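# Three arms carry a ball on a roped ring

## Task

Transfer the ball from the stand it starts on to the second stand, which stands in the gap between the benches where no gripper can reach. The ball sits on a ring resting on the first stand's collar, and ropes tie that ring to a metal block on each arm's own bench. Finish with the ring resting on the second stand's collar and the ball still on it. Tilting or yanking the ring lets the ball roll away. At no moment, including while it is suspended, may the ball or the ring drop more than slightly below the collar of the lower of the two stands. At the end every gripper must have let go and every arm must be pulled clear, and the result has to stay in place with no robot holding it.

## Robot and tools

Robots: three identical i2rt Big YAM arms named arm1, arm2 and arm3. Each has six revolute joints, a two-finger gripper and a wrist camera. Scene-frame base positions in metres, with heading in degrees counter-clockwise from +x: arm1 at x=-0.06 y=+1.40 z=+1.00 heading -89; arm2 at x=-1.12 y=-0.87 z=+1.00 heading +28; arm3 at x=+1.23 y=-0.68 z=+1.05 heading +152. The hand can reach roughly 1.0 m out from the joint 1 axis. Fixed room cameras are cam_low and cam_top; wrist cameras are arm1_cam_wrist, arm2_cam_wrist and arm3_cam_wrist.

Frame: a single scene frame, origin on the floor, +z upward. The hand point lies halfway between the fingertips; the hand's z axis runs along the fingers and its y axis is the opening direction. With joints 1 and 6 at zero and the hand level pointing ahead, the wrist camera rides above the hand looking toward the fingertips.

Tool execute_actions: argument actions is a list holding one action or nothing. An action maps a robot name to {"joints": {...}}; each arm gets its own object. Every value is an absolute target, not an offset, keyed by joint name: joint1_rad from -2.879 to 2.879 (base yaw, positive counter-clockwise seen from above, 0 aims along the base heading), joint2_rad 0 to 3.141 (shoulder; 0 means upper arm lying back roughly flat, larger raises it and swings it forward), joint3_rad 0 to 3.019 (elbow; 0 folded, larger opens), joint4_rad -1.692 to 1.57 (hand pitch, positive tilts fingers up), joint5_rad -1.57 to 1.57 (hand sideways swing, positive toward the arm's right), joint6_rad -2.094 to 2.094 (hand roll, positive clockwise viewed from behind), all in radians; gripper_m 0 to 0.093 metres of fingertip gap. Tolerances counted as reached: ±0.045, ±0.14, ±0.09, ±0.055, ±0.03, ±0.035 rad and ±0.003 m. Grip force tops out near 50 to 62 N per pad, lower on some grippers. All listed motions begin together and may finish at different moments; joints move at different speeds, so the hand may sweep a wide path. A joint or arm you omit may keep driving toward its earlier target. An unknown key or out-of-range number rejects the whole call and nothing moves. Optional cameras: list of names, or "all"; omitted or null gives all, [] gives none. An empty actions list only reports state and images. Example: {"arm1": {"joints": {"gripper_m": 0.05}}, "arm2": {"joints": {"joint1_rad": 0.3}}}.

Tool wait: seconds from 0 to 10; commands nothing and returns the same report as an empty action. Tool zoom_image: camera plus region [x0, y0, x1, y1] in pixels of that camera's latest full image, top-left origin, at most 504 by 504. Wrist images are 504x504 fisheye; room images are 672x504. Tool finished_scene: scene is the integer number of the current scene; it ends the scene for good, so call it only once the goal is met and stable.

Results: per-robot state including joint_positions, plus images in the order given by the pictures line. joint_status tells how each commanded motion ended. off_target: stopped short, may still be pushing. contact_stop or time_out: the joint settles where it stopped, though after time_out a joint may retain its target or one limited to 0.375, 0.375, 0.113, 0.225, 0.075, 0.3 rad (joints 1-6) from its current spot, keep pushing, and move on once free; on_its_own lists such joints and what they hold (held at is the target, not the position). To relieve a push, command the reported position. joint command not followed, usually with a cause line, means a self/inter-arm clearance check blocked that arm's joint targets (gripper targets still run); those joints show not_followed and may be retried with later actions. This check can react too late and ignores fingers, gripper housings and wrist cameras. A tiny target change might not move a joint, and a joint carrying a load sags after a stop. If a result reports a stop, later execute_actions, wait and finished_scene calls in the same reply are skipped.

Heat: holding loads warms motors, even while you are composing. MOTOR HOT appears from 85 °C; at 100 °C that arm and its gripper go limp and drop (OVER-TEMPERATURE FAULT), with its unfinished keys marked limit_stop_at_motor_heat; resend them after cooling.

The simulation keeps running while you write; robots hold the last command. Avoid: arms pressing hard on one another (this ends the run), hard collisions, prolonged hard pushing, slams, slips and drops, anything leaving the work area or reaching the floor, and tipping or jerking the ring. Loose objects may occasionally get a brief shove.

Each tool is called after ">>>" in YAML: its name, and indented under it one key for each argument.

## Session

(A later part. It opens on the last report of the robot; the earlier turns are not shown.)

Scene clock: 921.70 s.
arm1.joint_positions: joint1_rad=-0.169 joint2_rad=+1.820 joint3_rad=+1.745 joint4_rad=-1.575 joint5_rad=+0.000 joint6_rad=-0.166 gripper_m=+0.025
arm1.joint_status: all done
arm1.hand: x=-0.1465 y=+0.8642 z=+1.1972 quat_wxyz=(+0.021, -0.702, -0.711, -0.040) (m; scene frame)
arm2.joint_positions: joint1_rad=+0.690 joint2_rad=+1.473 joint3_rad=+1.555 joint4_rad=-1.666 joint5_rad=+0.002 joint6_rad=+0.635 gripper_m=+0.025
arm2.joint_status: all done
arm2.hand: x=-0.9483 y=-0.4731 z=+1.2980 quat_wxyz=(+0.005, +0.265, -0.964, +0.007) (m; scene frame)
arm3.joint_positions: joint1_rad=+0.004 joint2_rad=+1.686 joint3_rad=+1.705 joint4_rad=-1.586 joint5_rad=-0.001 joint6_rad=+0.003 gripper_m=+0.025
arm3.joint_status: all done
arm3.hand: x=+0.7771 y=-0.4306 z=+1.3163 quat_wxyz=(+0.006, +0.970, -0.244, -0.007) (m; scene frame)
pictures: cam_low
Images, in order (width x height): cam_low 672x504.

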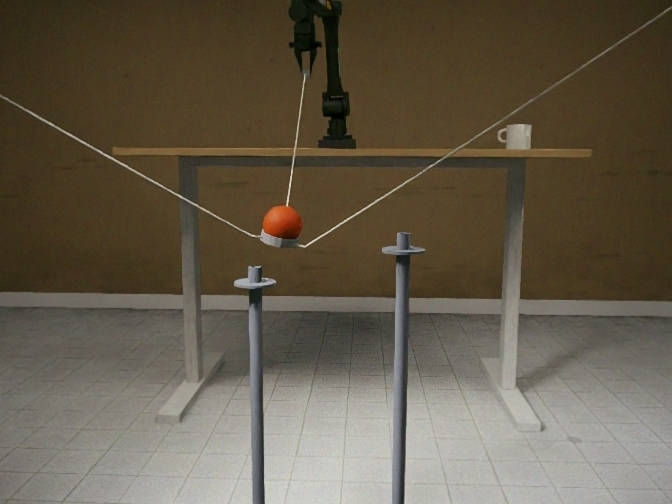

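>>> execute_actions:
  actions: []
  cameras: ["cam_low","cam_top"]

>>> zoom_image:
  camera: "cam_low"
  region: [220, 190, 340, 300]

>>> zoom_image:
  camera: "cam_top"
  region: [270, 230, 340, 290]

Scene clock: 937.83 s.
arm1.joint_positions: joint1_rad=-0.169 joint2_rad=+1.820 joint3_rad=+1.745 joint4_rad=-1.575 joint5_rad=+0.000 joint6_rad=-0.166 gripper_m=+0.025
arm1.joint_status: all done
arm1.hand: x=-0.1465 y=+0.8642 z=+1.1972 quat_wxyz=(+0.021, -0.702, -0.711, -0.040) (m; scene frame)
arm2.joint_positions: joint1_rad=+0.690 joint2_rad=+1.473 joint3_rad=+1.555 joint4_rad=-1.666 joint5_rad=+0.002 joint6_rad=+0.635 gripper_m=+0.025
arm2.joint_status: all done
arm2.hand: x=-0.9483 y=-0.4731 z=+1.2980 quat_wxyz=(+0.005, +0.265, -0.964, +0.007) (m; scene frame)
arm3.joint_positions: joint1_rad=+0.004 joint2_rad=+1.686 joint3_rad=+1.705 joint4_rad=-1.586 joint5_rad=-0.001 joint6_rad=+0.003 gripper_m=+0.025
arm3.joint_status: all done
arm3.hand: x=+0.7771 y=-0.4306 z=+1.3163 quat_wxyz=(+0.006, +0.970, -0.244, -0.007) (m; scene frame)
pictures: cam_low, cam_top
Images, in order (width x height): cam_low 672x504, cam_top 672x504.

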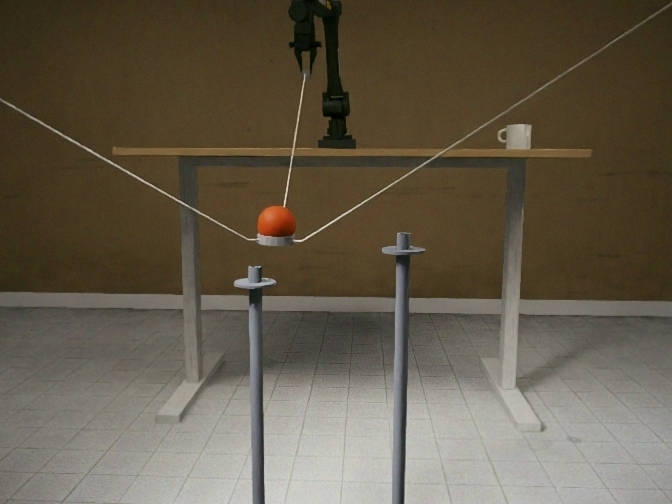

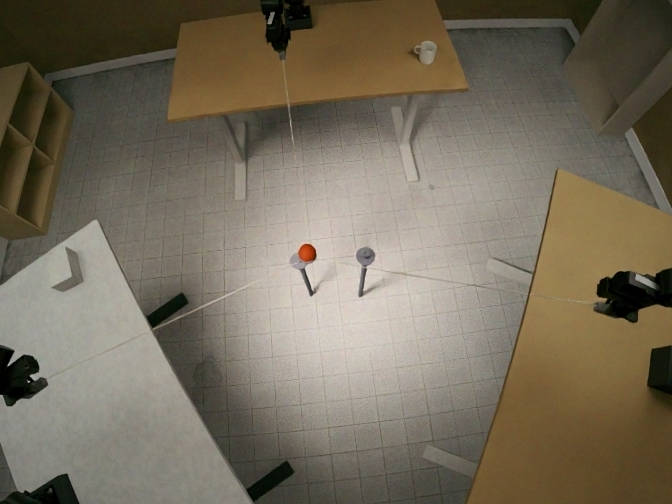

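Region (220, 190, 340, 300) of cam_low's 672x504 image, scaled by 4.200, with more detail than that image has; it fills the top 462 rows of this view, and the rest is white.

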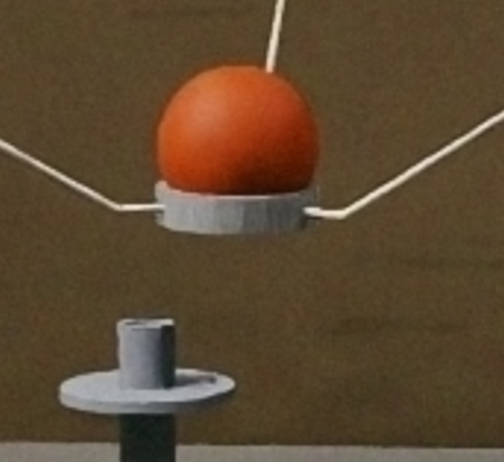

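Region (270, 230, 340, 290) of cam_top's 672x504 image, scaled by 7.200, with more detail than that image has; it fills the top 432 rows of this view, and the rest is white.

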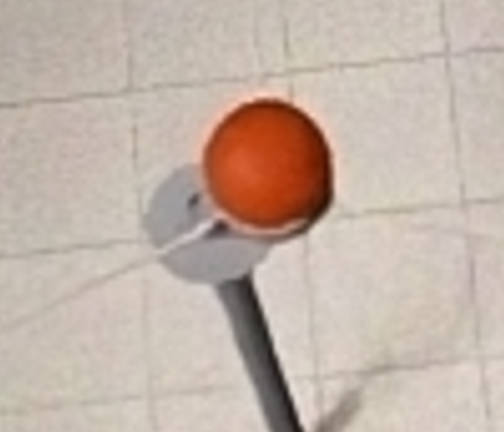

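>>> execute_actions:
  actions:
    - {"arm1":{"joints":{"joint1_rad":-0.252,"joint2_rad":1.833,"joint4_rad":-1.614,"joint6_rad":-0.263}},"arm2":{"joints":{"joint1_rad":0.798,"joint2_rad":1.462,"joint3_rad":1.510,"joint4_rad":-1.629,"joint6_rad":0.752}},"arm3":{"joints":{"joint1_rad":0.027,"joint2_rad":1.791,"joint3_rad":1.883,"joint6_rad":0.026}}}
  cameras: ["cam_low"]

Scene clock: 1001.33 s.
arm1.joint_positions: joint1_rad=-0.254 joint2_rad=+1.846 joint3_rad=+1.745 joint4_rad=-1.586 joint5_rad=-0.001 joint6_rad=-0.254 gripper_m=+0.025
arm1.joint_status: all done
arm1.hand: x=-0.1913 y=+0.8742 z=+1.1836 quat_wxyz=(+0.027, -0.700, -0.711, -0.058) (m; scene frame)
arm2.joint_positions: joint1_rad=+0.798 joint2_rad=+1.472 joint3_rad=+1.516 joint4_rad=-1.628 joint5_rad=+0.003 joint6_rad=+0.745 gripper_m=+0.025
arm2.joint_status: all done
arm2.hand: x=-0.9915 y=-0.4567 z=+1.2832 quat_wxyz=(+0.004, +0.264, -0.964, +0.008) (m; scene frame)
arm3.joint_positions: joint1_rad=+0.015 joint2_rad=+1.809 joint3_rad=+1.830 joint4_rad=-1.586 joint5_rad=-0.001 joint6_rad=+0.017 gripper_m=+0.025
arm3.joint_status: all done
arm3.hand: x=+0.7345 y=-0.4149 z=+1.3010 quat_wxyz=(+0.006, +0.969, -0.246, -0.008) (m; scene frame)
pictures: cam_low
Images, in order (width x height): cam_low 672x504.

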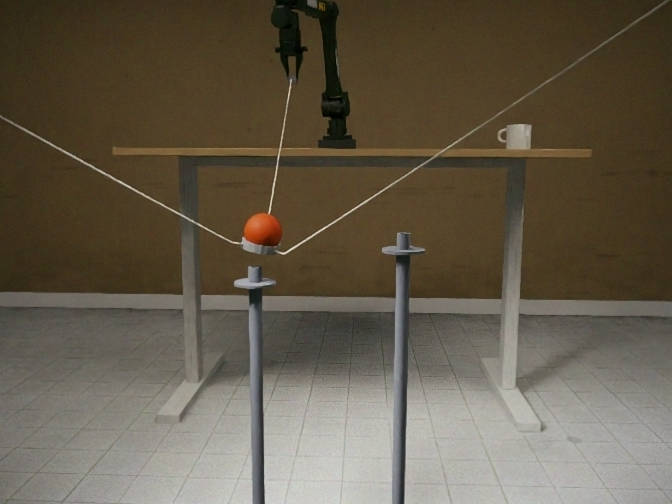

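>>> execute_actions:
  actions: []
  cameras: ["cam_low","cam_top"]

>>> zoom_image:
  camera: "cam_low"
  region: [205, 205, 305, 300]

>>> zoom_image:
  camera: "cam_top"
  region: [270, 230, 330, 290]

Scene clock: 1017.23 s.
arm1.joint_positions: joint1_rad=-0.254 joint2_rad=+1.846 joint3_rad=+1.745 joint4_rad=-1.586 joint5_rad=-0.001 joint6_rad=-0.254 gripper_m=+0.025
arm1.joint_status: all done
arm1.hand: x=-0.1913 y=+0.8742 z=+1.1836 quat_wxyz=(+0.027, -0.700, -0.711, -0.058) (m; scene frame)
arm2.joint_positions: joint1_rad=+0.798 joint2_rad=+1.472 joint3_rad=+1.516 joint4_rad=-1.628 joint5_rad=+0.003 joint6_rad=+0.745 gripper_m=+0.025
arm2.joint_status: all done
arm2.hand: x=-0.9915 y=-0.4567 z=+1.2832 quat_wxyz=(+0.004, +0.264, -0.964, +0.008) (m; scene frame)
arm3.joint_positions: joint1_rad=+0.015 joint2_rad=+1.809 joint3_rad=+1.830 joint4_rad=-1.586 joint5_rad=-0.001 joint6_rad=+0.017 gripper_m=+0.025
arm3.joint_status: all done
arm3.hand: x=+0.7345 y=-0.4149 z=+1.3010 quat_wxyz=(+0.006, +0.969, -0.246, -0.008) (m; scene frame)
pictures: cam_low, cam_top
Images, in order (width x height): cam_low 672x504, cam_top 672x504.

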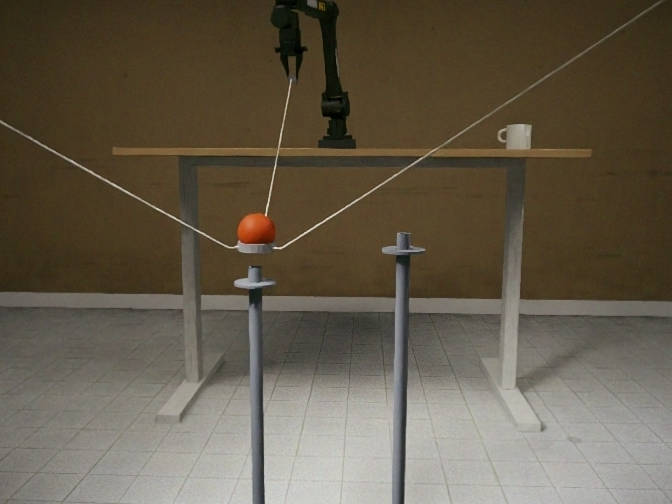

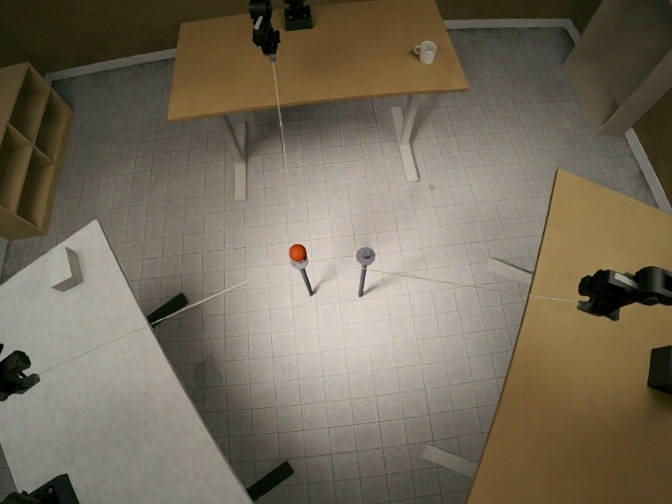

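Region (205, 205, 305, 300) of cam_low's 672x504 image, scaled by 5.040, with more detail than that image has; it fills the top 479 rows of this view, and the rest is white.

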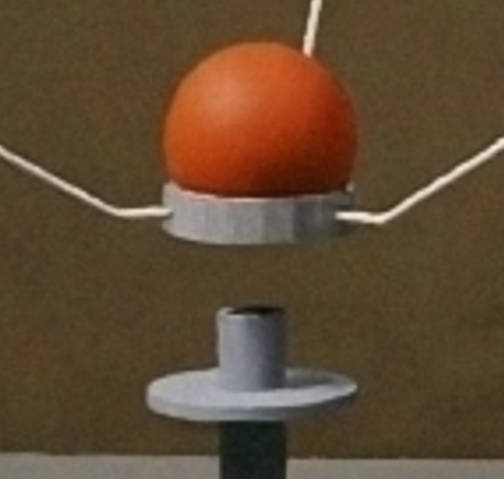

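Region (270, 230, 330, 290) of cam_top's 672x504 image, scaled by 8.400, with more detail than that image has.

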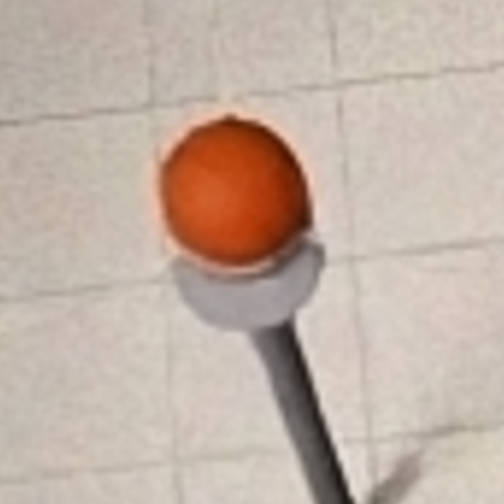

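>>> execute_actions:
  actions:
    - {"arm1":{"joints":{"joint2_rad":1.870}},"arm2":{"joints":{"joint2_rad":1.497}},"arm3":{"joints":{"joint2_rad":1.843}}}
  cameras: ["cam_low","cam_top"]

>>> zoom_image:
  camera: "cam_low"
  region: [205, 205, 305, 300]

Scene clock: 1044.30 s.
arm1.joint_positions: joint1_rad=-0.254 joint2_rad=+1.885 joint3_rad=+1.745 joint4_rad=-1.586 joint5_rad=-0.001 joint6_rad=-0.254 gripper_m=+0.025
arm1.joint_status: all done
arm1.hand: x=-0.1915 y=+0.8723 z=+1.1629 quat_wxyz=(+0.037, -0.699, -0.710, -0.075) (m; scene frame)
arm2.joint_positions: joint1_rad=+0.798 joint2_rad=+1.503 joint3_rad=+1.516 joint4_rad=-1.628 joint5_rad=+0.003 joint6_rad=+0.745 gripper_m=+0.025
arm2.joint_status: all done
arm2.hand: x=-0.9902 y=-0.4524 z=+1.2705 quat_wxyz=(+0.012, +0.264, -0.964, +0.021) (m; scene frame)
arm3.joint_positions: joint1_rad=+0.015 joint2_rad=+1.854 joint3_rad=+1.833 joint4_rad=-1.586 joint5_rad=-0.001 joint6_rad=+0.017 gripper_m=+0.025
arm3.joint_status: all done
arm3.hand: x=+0.7294 y=-0.4127 z=+1.2774 quat_wxyz=(+0.011, +0.969, -0.245, +0.013) (m; scene frame)
pictures: cam_low, cam_top
Images, in order (width x height): cam_low 672x504, cam_top 672x504.

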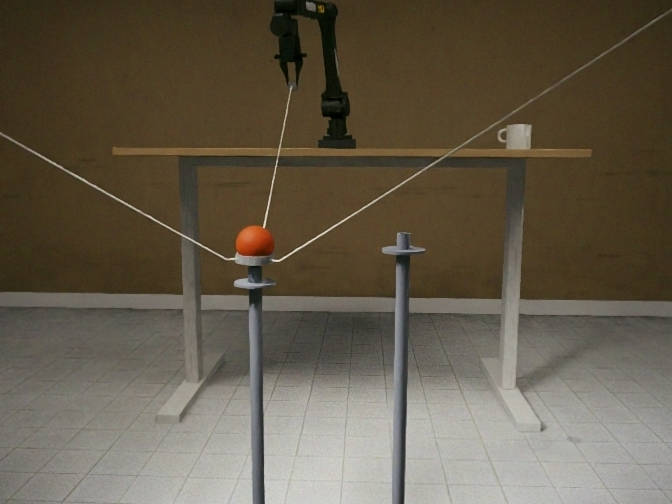

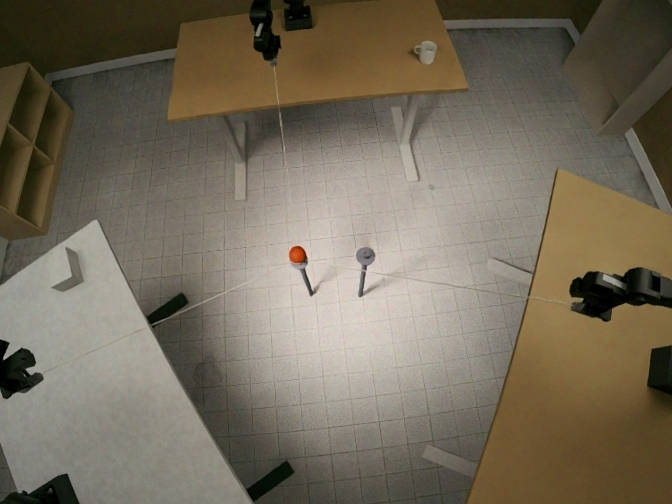

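Region (205, 205, 305, 300) of cam_low's 672x504 image, scaled by 5.040, with more detail than that image has; it fills the top 479 rows of this view, and the rest is white.

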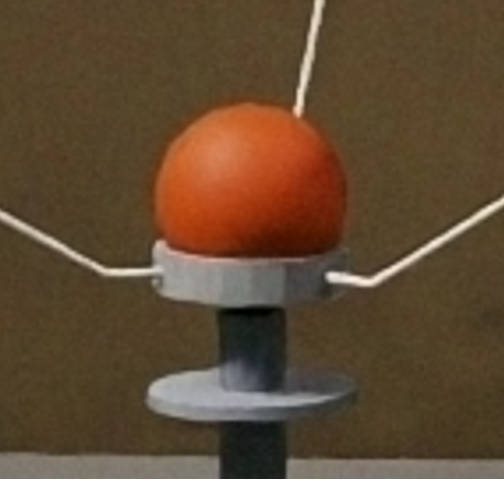

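>>> execute_actions:
  actions: []
  cameras: ["cam_low","cam_top"]

>>> zoom_image:
  camera: "cam_low"
  region: [205, 205, 305, 300]

>>> zoom_image:
  camera: "cam_top"
  region: [270, 230, 330, 290]

Scene clock: 1049.13 s.
arm1.joint_positions: joint1_rad=-0.254 joint2_rad=+1.885 joint3_rad=+1.745 joint4_rad=-1.586 joint5_rad=-0.001 joint6_rad=-0.254 gripper_m=+0.025
arm1.joint_status: all done
arm1.hand: x=-0.1915 y=+0.8723 z=+1.1629 quat_wxyz=(+0.037, -0.699, -0.710, -0.075) (m; scene frame)
arm2.joint_positions: joint1_rad=+0.798 joint2_rad=+1.503 joint3_rad=+1.516 joint4_rad=-1.628 joint5_rad=+0.003 joint6_rad=+0.745 gripper_m=+0.025
arm2.joint_status: all done
arm2.hand: x=-0.9902 y=-0.4524 z=+1.2705 quat_wxyz=(+0.012, +0.264, -0.964, +0.021) (m; scene frame)
arm3.joint_positions: joint1_rad=+0.015 joint2_rad=+1.854 joint3_rad=+1.833 joint4_rad=-1.586 joint5_rad=-0.001 joint6_rad=+0.017 gripper_m=+0.025
arm3.joint_status: all done
arm3.hand: x=+0.7294 y=-0.4127 z=+1.2774 quat_wxyz=(+0.011, +0.969, -0.245, +0.013) (m; scene frame)
pictures: cam_low, cam_top
Images, in order (width x height): cam_low 672x504, cam_top 672x504.

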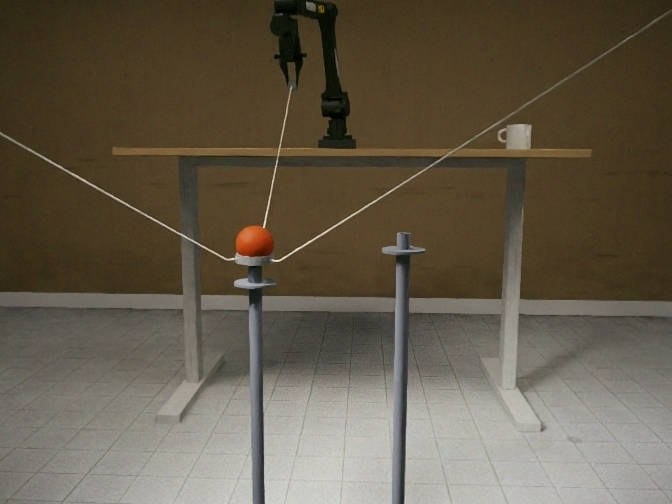

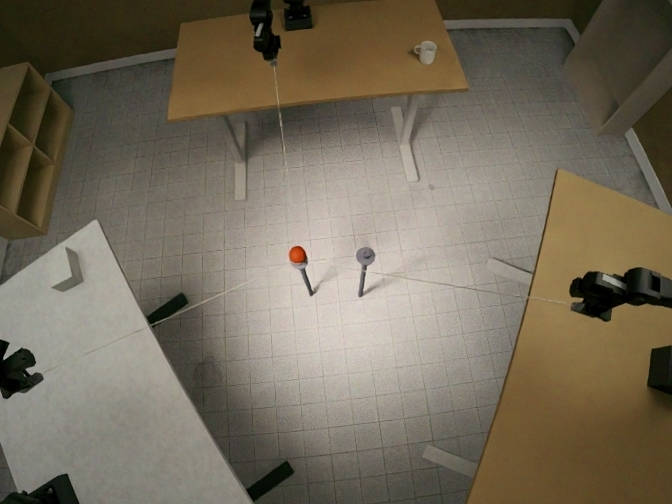

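Region (205, 205, 305, 300) of cam_low's 672x504 image, scaled by 5.040, with more detail than that image has; it fills the top 479 rows of this view, and the rest is white.

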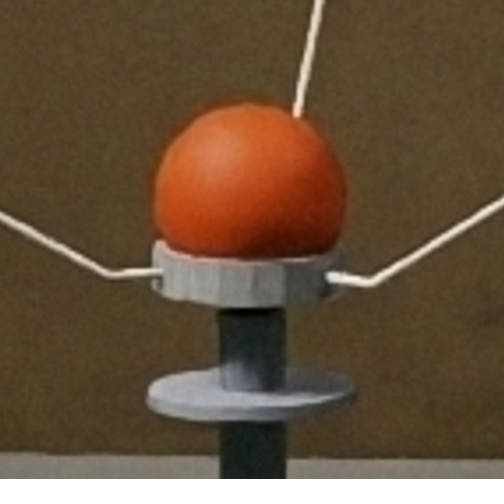

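Region (270, 230, 330, 290) of cam_top's 672x504 image, scaled by 8.400, with more detail than that image has.

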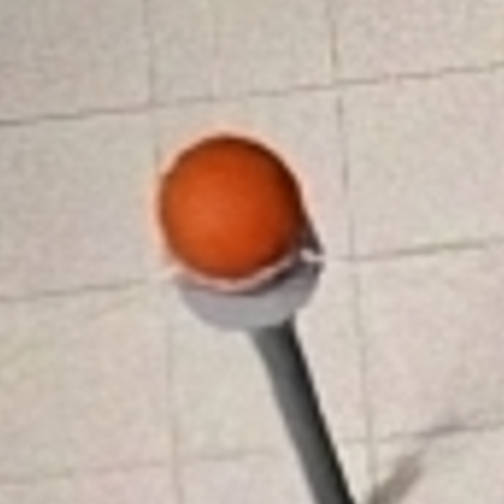

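>>> execute_actions:
  actions:
    - {"arm1":{"joints":{"joint2_rad":1.961}},"arm2":{"joints":{"joint2_rad":1.587}},"arm3":{"joints":{"joint2_rad":1.917}}}
  cameras: ["cam_low","cam_top"]

>>> zoom_image:
  camera: "cam_low"
  region: [205, 205, 305, 300]

>>> zoom_image:
  camera: "cam_top"
  region: [270, 230, 330, 290]

Scene clock: 1094.83 s.
arm1.joint_positions: joint1_rad=-0.254 joint2_rad=+1.984 joint3_rad=+1.739 joint4_rad=-1.595 joint5_rad=+0.000 joint6_rad=-0.255 gripper_m=+0.025
arm1.joint_status: all done
arm1.hand: x=-0.1902 y=+0.8751 z=+1.1101 quat_wxyz=(+0.067, -0.694, -0.706, -0.123) (m; scene frame)
arm2.joint_positions: joint1_rad=+0.798 joint2_rad=+1.599 joint3_rad=+1.514 joint4_rad=-1.628 joint5_rad=+0.002 joint6_rad=+0.745 gripper_m=+0.025
arm2.joint_status: all done
arm2.hand: x=-0.9873 y=-0.4419 z=+1.2297 quat_wxyz=(+0.038, +0.263, -0.962, +0.062) (m; scene frame)
arm3.joint_positions: joint1_rad=+0.015 joint2_rad=+1.927 joint3_rad=+1.838 joint4_rad=-1.586 joint5_rad=-0.001 joint6_rad=+0.017 gripper_m=+0.025
arm3.joint_status: all done
arm3.hand: x=+0.7232 y=-0.4101 z=+1.2394 quat_wxyz=(+0.019, +0.968, -0.245, +0.046) (m; scene frame)
pictures: cam_low, cam_top
Images, in order (width x height): cam_low 672x504, cam_top 672x504.

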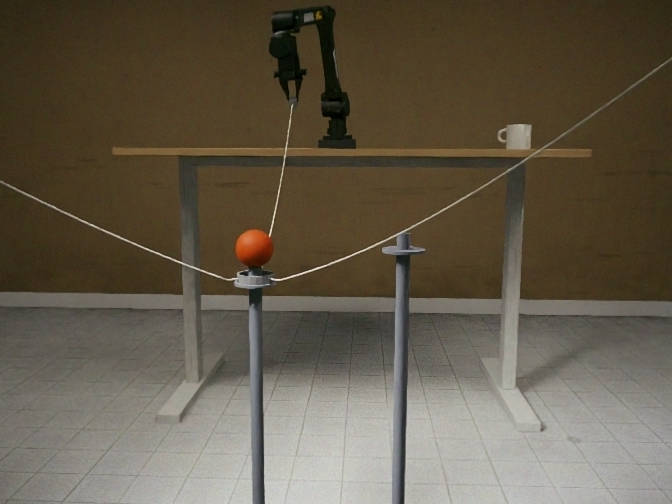

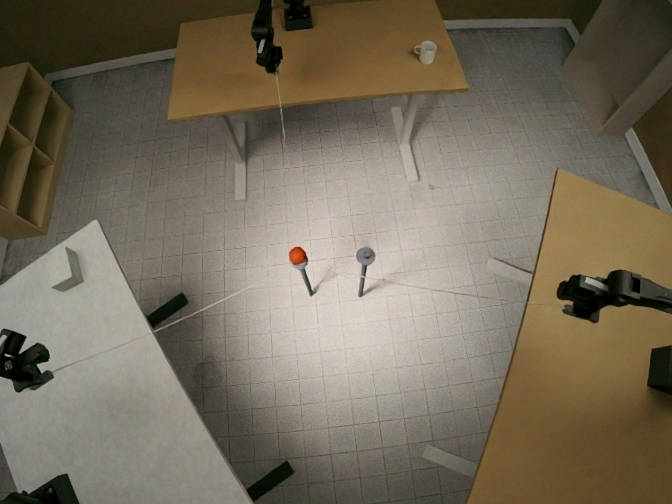

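Region (205, 205, 305, 300) of cam_low's 672x504 image, scaled by 5.040, with more detail than that image has; it fills the top 479 rows of this view, and the rest is white.

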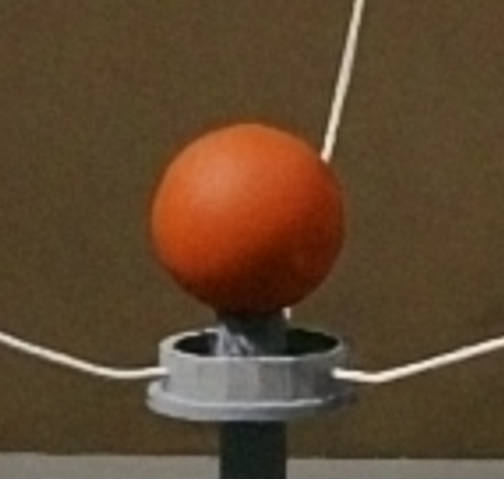

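Region (270, 230, 330, 290) of cam_top's 672x504 image, scaled by 8.400, with more detail than that image has.

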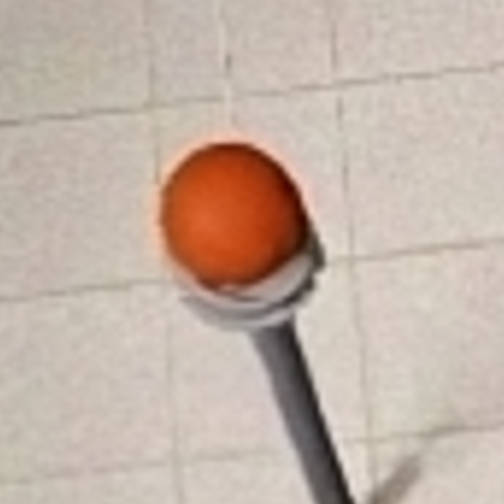

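>>> execute_actions:
  actions:
    - {"arm1":{"joints":{"joint3_rad":1.472,"joint4_rad":-0.958}},"arm2":{"joints":{"joint2_rad":2.010,"joint4_rad":-0.985}},"arm3":{"joints":{"joint2_rad":2.020,"joint3_rad":1.365,"joint4_rad":-0.815}}}

Scene clock: 1157.80 s.
arm1.joint_positions: joint1_rad=-0.254 joint2_rad=+1.981 joint3_rad=+1.459 joint4_rad=-0.975 joint5_rad=+0.000 joint6_rad=-0.255 gripper_m=+0.025
arm1.joint_status: all done
arm1.hand: x=-0.1988 y=+0.8343 z=+1.0041 quat_wxyz=(-0.021, -0.701, -0.712, +0.023) (m; scene frame)
arm2.joint_positions: joint1_rad=+0.798 joint2_rad=+2.011 joint3_rad=+1.501 joint4_rad=-0.994 joint5_rad=+0.002 joint6_rad=+0.746 gripper_m=+0.025
arm2.joint_status: all done
arm2.hand: x=-0.9453 y=-0.3003 z=+1.0104 quat_wxyz=(-0.017, +0.264, -0.964, -0.027) (m; scene frame)
arm3.joint_positions: joint1_rad=+0.015 joint2_rad=+2.050 joint3_rad=+1.352 joint4_rad=-0.827 joint5_rad=-0.001 joint6_rad=+0.017 gripper_m=+0.025
arm3.joint_status: all done
arm3.hand: x=+0.7307 y=-0.4180 z=+1.0005 quat_wxyz=(+0.001, +0.969, -0.246, -0.027) (m; scene frame)
pictures: arm1_cam_wrist, arm2_cam_wrist, arm3_cam_wrist, cam_low, cam_top
Images, in order (width x height): arm1_cam_wrist 504x504, arm2_cam_wrist 504x504, arm3_cam_wrist 504x504, cam_low 672x504, cam_top 672x504.

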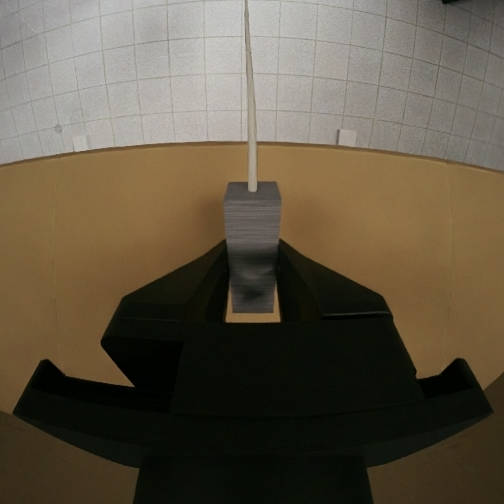

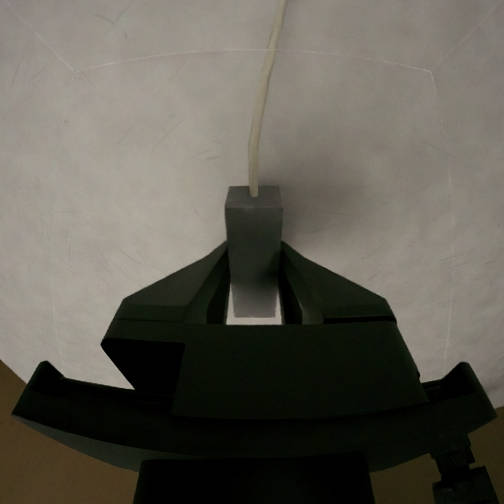

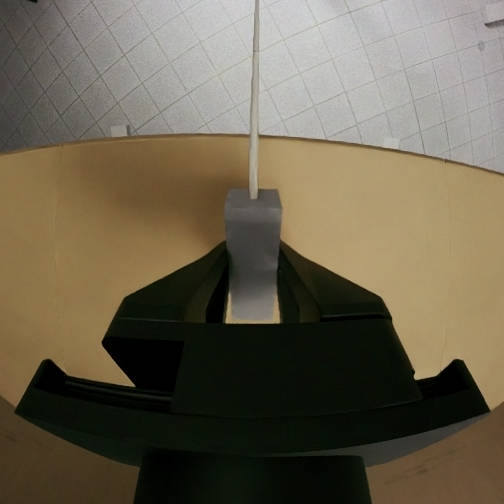

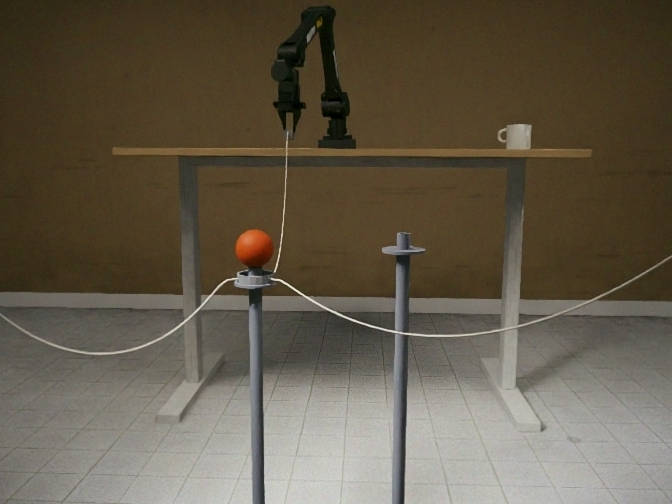

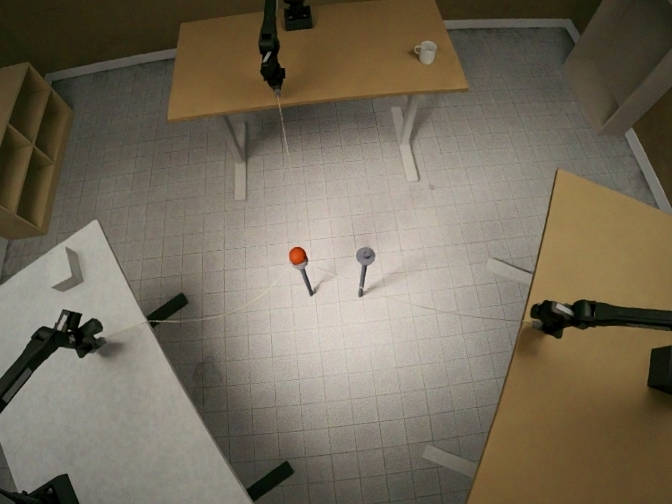

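>>> execute_actions:
  actions:
    - {"arm1":{"joints":{"joint2_rad":2.022}},"arm2":{"joints":{"joint2_rad":2.056}},"arm3":{"joints":{"joint2_rad":2.085}}}
  cameras: ["cam_low"]

Scene clock: 1166.47 s.
arm1.joint_positions: joint1_rad=-0.254 joint2_rad=+2.032 joint3_rad=+1.459 joint4_rad=-0.974 joint5_rad=+0.000 joint6_rad=-0.255 gripper_m=+0.025
arm1.joint_status: all done
arm1.hand: x=-0.1969 y=+0.8407 z=+0.9754 quat_wxyz=(-0.008, -0.701, -0.713, +0.002) (m; scene frame)
arm2.joint_positions: joint1_rad=+0.798 joint2_rad=+2.053 joint3_rad=+1.501 joint4_rad=-0.993 joint5_rad=+0.002 joint6_rad=+0.746 gripper_m=+0.025
arm2.joint_status: all done
arm2.hand: x=-0.9469 y=-0.3055 z=+0.9865 quat_wxyz=(-0.006, +0.264, -0.965, -0.009) (m; scene frame)
arm3.joint_positions: joint1_rad=+0.015 joint2_rad=+2.081 joint3_rad=+1.352 joint4_rad=-0.826 joint5_rad=-0.001 joint6_rad=+0.017 gripper_m=+0.025
arm3.joint_status: all done
arm3.hand: x=+0.7357 y=-0.4208 z=+0.9835 quat_wxyz=(+0.005, +0.969, -0.246, -0.012) (m; scene frame)
pictures: cam_low
Images, in order (width x height): cam_low 672x504.

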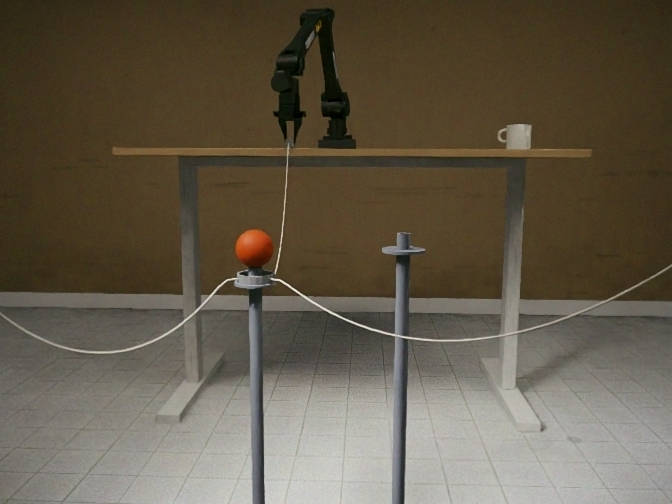

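>>> execute_actions:
  actions:
    - {"arm1":{"joints":{"joint2_rad":2.036}},"arm2":{"joints":{"joint2_rad":2.076}},"arm3":{"joints":{"joint2_rad":2.106}}}
  cameras: []

Scene clock: 1181.83 s.
arm1.joint_positions: joint1_rad=-0.254 joint2_rad=+2.032 joint3_rad=+1.459 joint4_rad=-0.974 joint5_rad=+0.000 joint6_rad=-0.255 gripper_m=+0.025
arm1.joint_status: all done
arm1.hand: x=-0.1969 y=+0.8407 z=+0.9754 quat_wxyz=(-0.008, -0.701, -0.713, +0.002) (m; scene frame)
arm2.joint_positions: joint1_rad=+0.798 joint2_rad=+2.062 joint3_rad=+1.501 joint4_rad=-0.993 joint5_rad=+0.002 joint6_rad=+0.746 gripper_m=+0.025
arm2.joint_status: all done
arm2.hand: x=-0.9473 y=-0.3068 z=+0.9811 quat_wxyz=(-0.004, +0.264, -0.965, -0.006) (m; scene frame)
arm3.joint_positions: joint1_rad=+0.015 joint2_rad=+2.096 joint3_rad=+1.352 joint4_rad=-0.824 joint5_rad=-0.001 joint6_rad=+0.017 gripper_m=+0.025
arm3.joint_status: all done
arm3.hand: x=+0.7379 y=-0.4221 z=+0.9756 quat_wxyz=(+0.006, +0.969, -0.246, -0.006) (m; scene frame)
pictures: none
No camera images: the call's "cameras" was empty. Leave "cameras" out to get every camera's image.

>>> execute_actions:
  actions:
    - {"arm1":{"joints":{"gripper_m":0.055}},"arm2":{"joints":{"joint2_rad":2.060,"gripper_m":0.055}},"arm3":{"joints":{"joint2_rad":2.090,"gripper_m":0.055}}}
  cameras: ["arm1_cam_wrist","arm2_cam_wrist","arm3_cam_wrist"]

Scene clock: 1190.57 s.
arm1.joint_positions: joint1_rad=-0.254 joint2_rad=+2.032 joint3_rad=+1.459 joint4_rad=-0.974 joint5_rad=+0.000 joint6_rad=-0.255 gripper_m=+0.055
arm1.joint_status: all done
arm1.hand: x=-0.1969 y=+0.8407 z=+0.9754 quat_wxyz=(-0.008, -0.701, -0.713, +0.002) (m; scene frame)
arm2.joint_positions: joint1_rad=+0.798 joint2_rad=+2.062 joint3_rad=+1.501 joint4_rad=-0.993 joint5_rad=+0.002 joint6_rad=+0.746 gripper_m=+0.055
arm2.joint_status: all done
arm2.hand: x=-0.9473 y=-0.3068 z=+0.9811 quat_wxyz=(-0.004, +0.264, -0.965, -0.006) (m; scene frame)
arm3.joint_positions: joint1_rad=+0.015 joint2_rad=+2.096 joint3_rad=+1.352 joint4_rad=-0.824 joint5_rad=-0.001 joint6_rad=+0.017 gripper_m=+0.055
arm3.joint_status: all done
arm3.hand: x=+0.7379 y=-0.4221 z=+0.9756 quat_wxyz=(+0.006, +0.969, -0.246, -0.006) (m; scene frame)
pictures: arm1_cam_wrist, arm2_cam_wrist, arm3_cam_wrist
Images, in order (width x height): arm1_cam_wrist 504x504, arm2_cam_wrist 504x504, arm3_cam_wrist 504x504.

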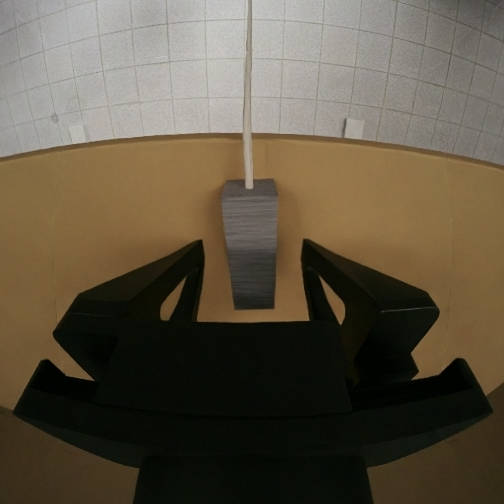

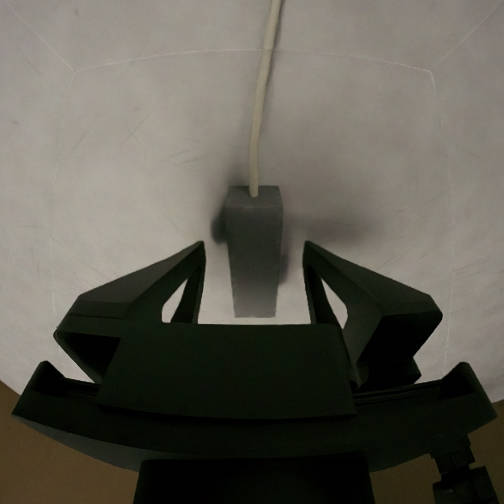

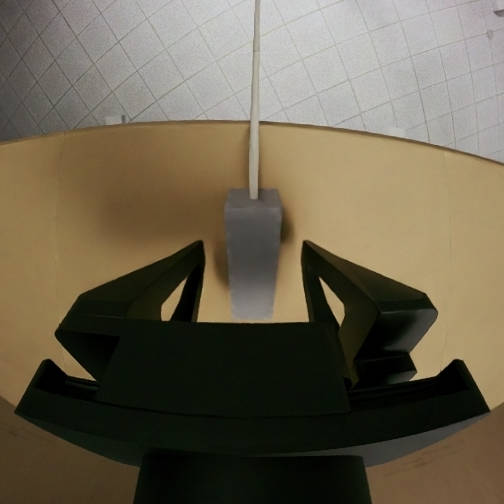

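>>> execute_actions:
  actions:
    - {"arm1":{"joints":{"joint2_rad":1.55}},"arm2":{"joints":{"joint2_rad":1.58}},"arm3":{"joints":{"joint2_rad":1.60}}}

>>> zoom_image:
  camera: "cam_low"
  region: [205, 205, 305, 300]

Scene clock: 1198.63 s.
arm1.joint_positions: joint1_rad=-0.254 joint2_rad=+1.554 joint3_rad=+1.455 joint4_rad=-0.972 joint5_rad=+0.000 joint6_rad=-0.255 gripper_m=+0.055
arm1.joint_status: all done
arm1.hand: x=-0.2017 y=+0.8351 z=+1.2451 quat_wxyz=(-0.129, -0.682, -0.691, +0.204) (m; scene frame)
arm2.joint_positions: joint1_rad=+0.798 joint2_rad=+1.581 joint3_rad=+1.501 joint4_rad=-0.991 joint5_rad=+0.002 joint6_rad=+0.746 gripper_m=+0.055
arm2.joint_status: all done
arm2.hand: x=-0.9453 y=-0.3019 z=+1.2601 quat_wxyz=(-0.130, +0.255, -0.935, -0.208) (m; scene frame)
arm3.joint_positions: joint1_rad=+0.015 joint2_rad=+1.593 joint3_rad=+1.348 joint4_rad=-0.824 joint5_rad=-0.001 joint6_rad=+0.017 gripper_m=+0.055
arm3.joint_status: all done
arm3.hand: x=+0.7104 y=-0.4031 z=+1.2558 quat_wxyz=(-0.051, +0.938, -0.240, -0.247) (m; scene frame)
pictures: arm1_cam_wrist, arm2_cam_wrist, arm3_cam_wrist, cam_low, cam_top
Images, in order (width x height): arm1_cam_wrist 504x504, arm2_cam_wrist 504x504, arm3_cam_wrist 504x504, cam_low 672x504, cam_top 672x504.

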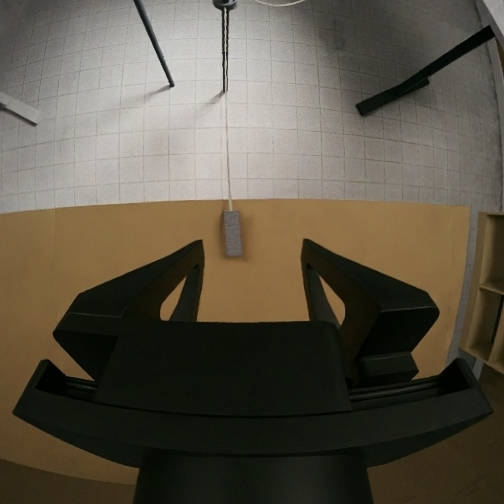

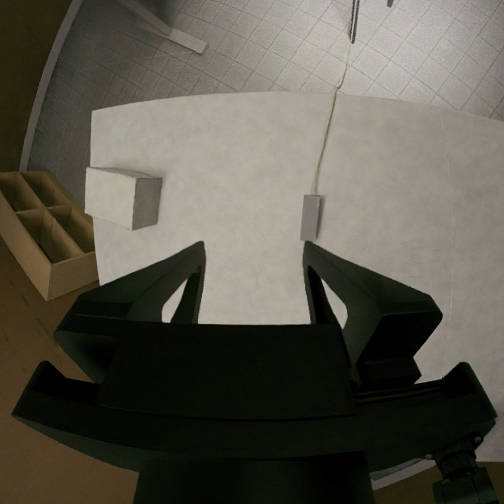

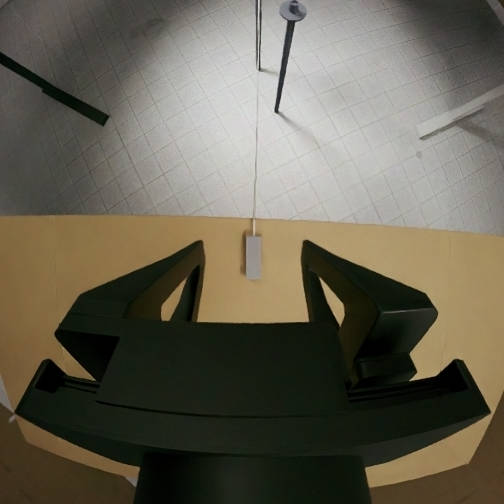

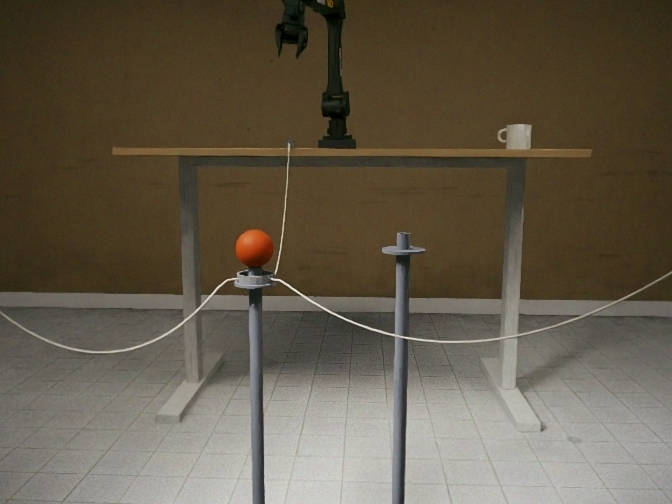

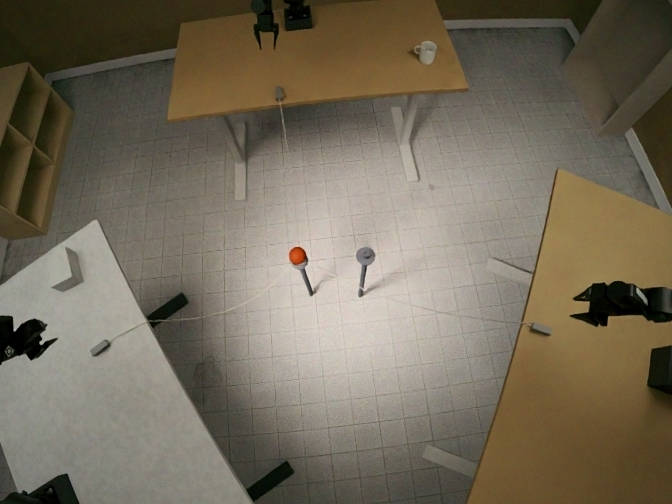

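Region (205, 205, 305, 300) of cam_low's 672x504 image, scaled by 5.040, with more detail than that image has; it fills the top 479 rows of this view, and the rest is white.

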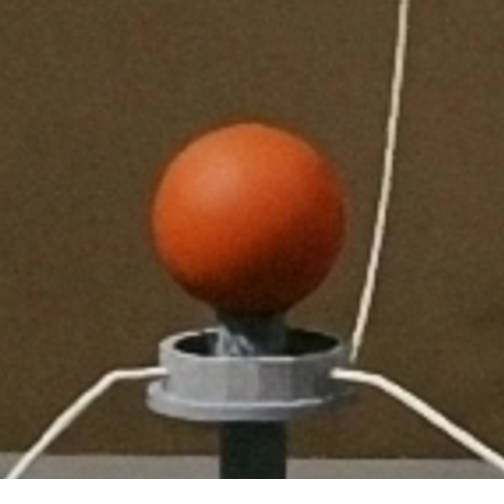

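The ball sits on the target peg, the ring lies on the collar, the blocks are on their benches and the arms are clear.

>>> finished_scene:
  scene: 2

The scene is finished: the task was done.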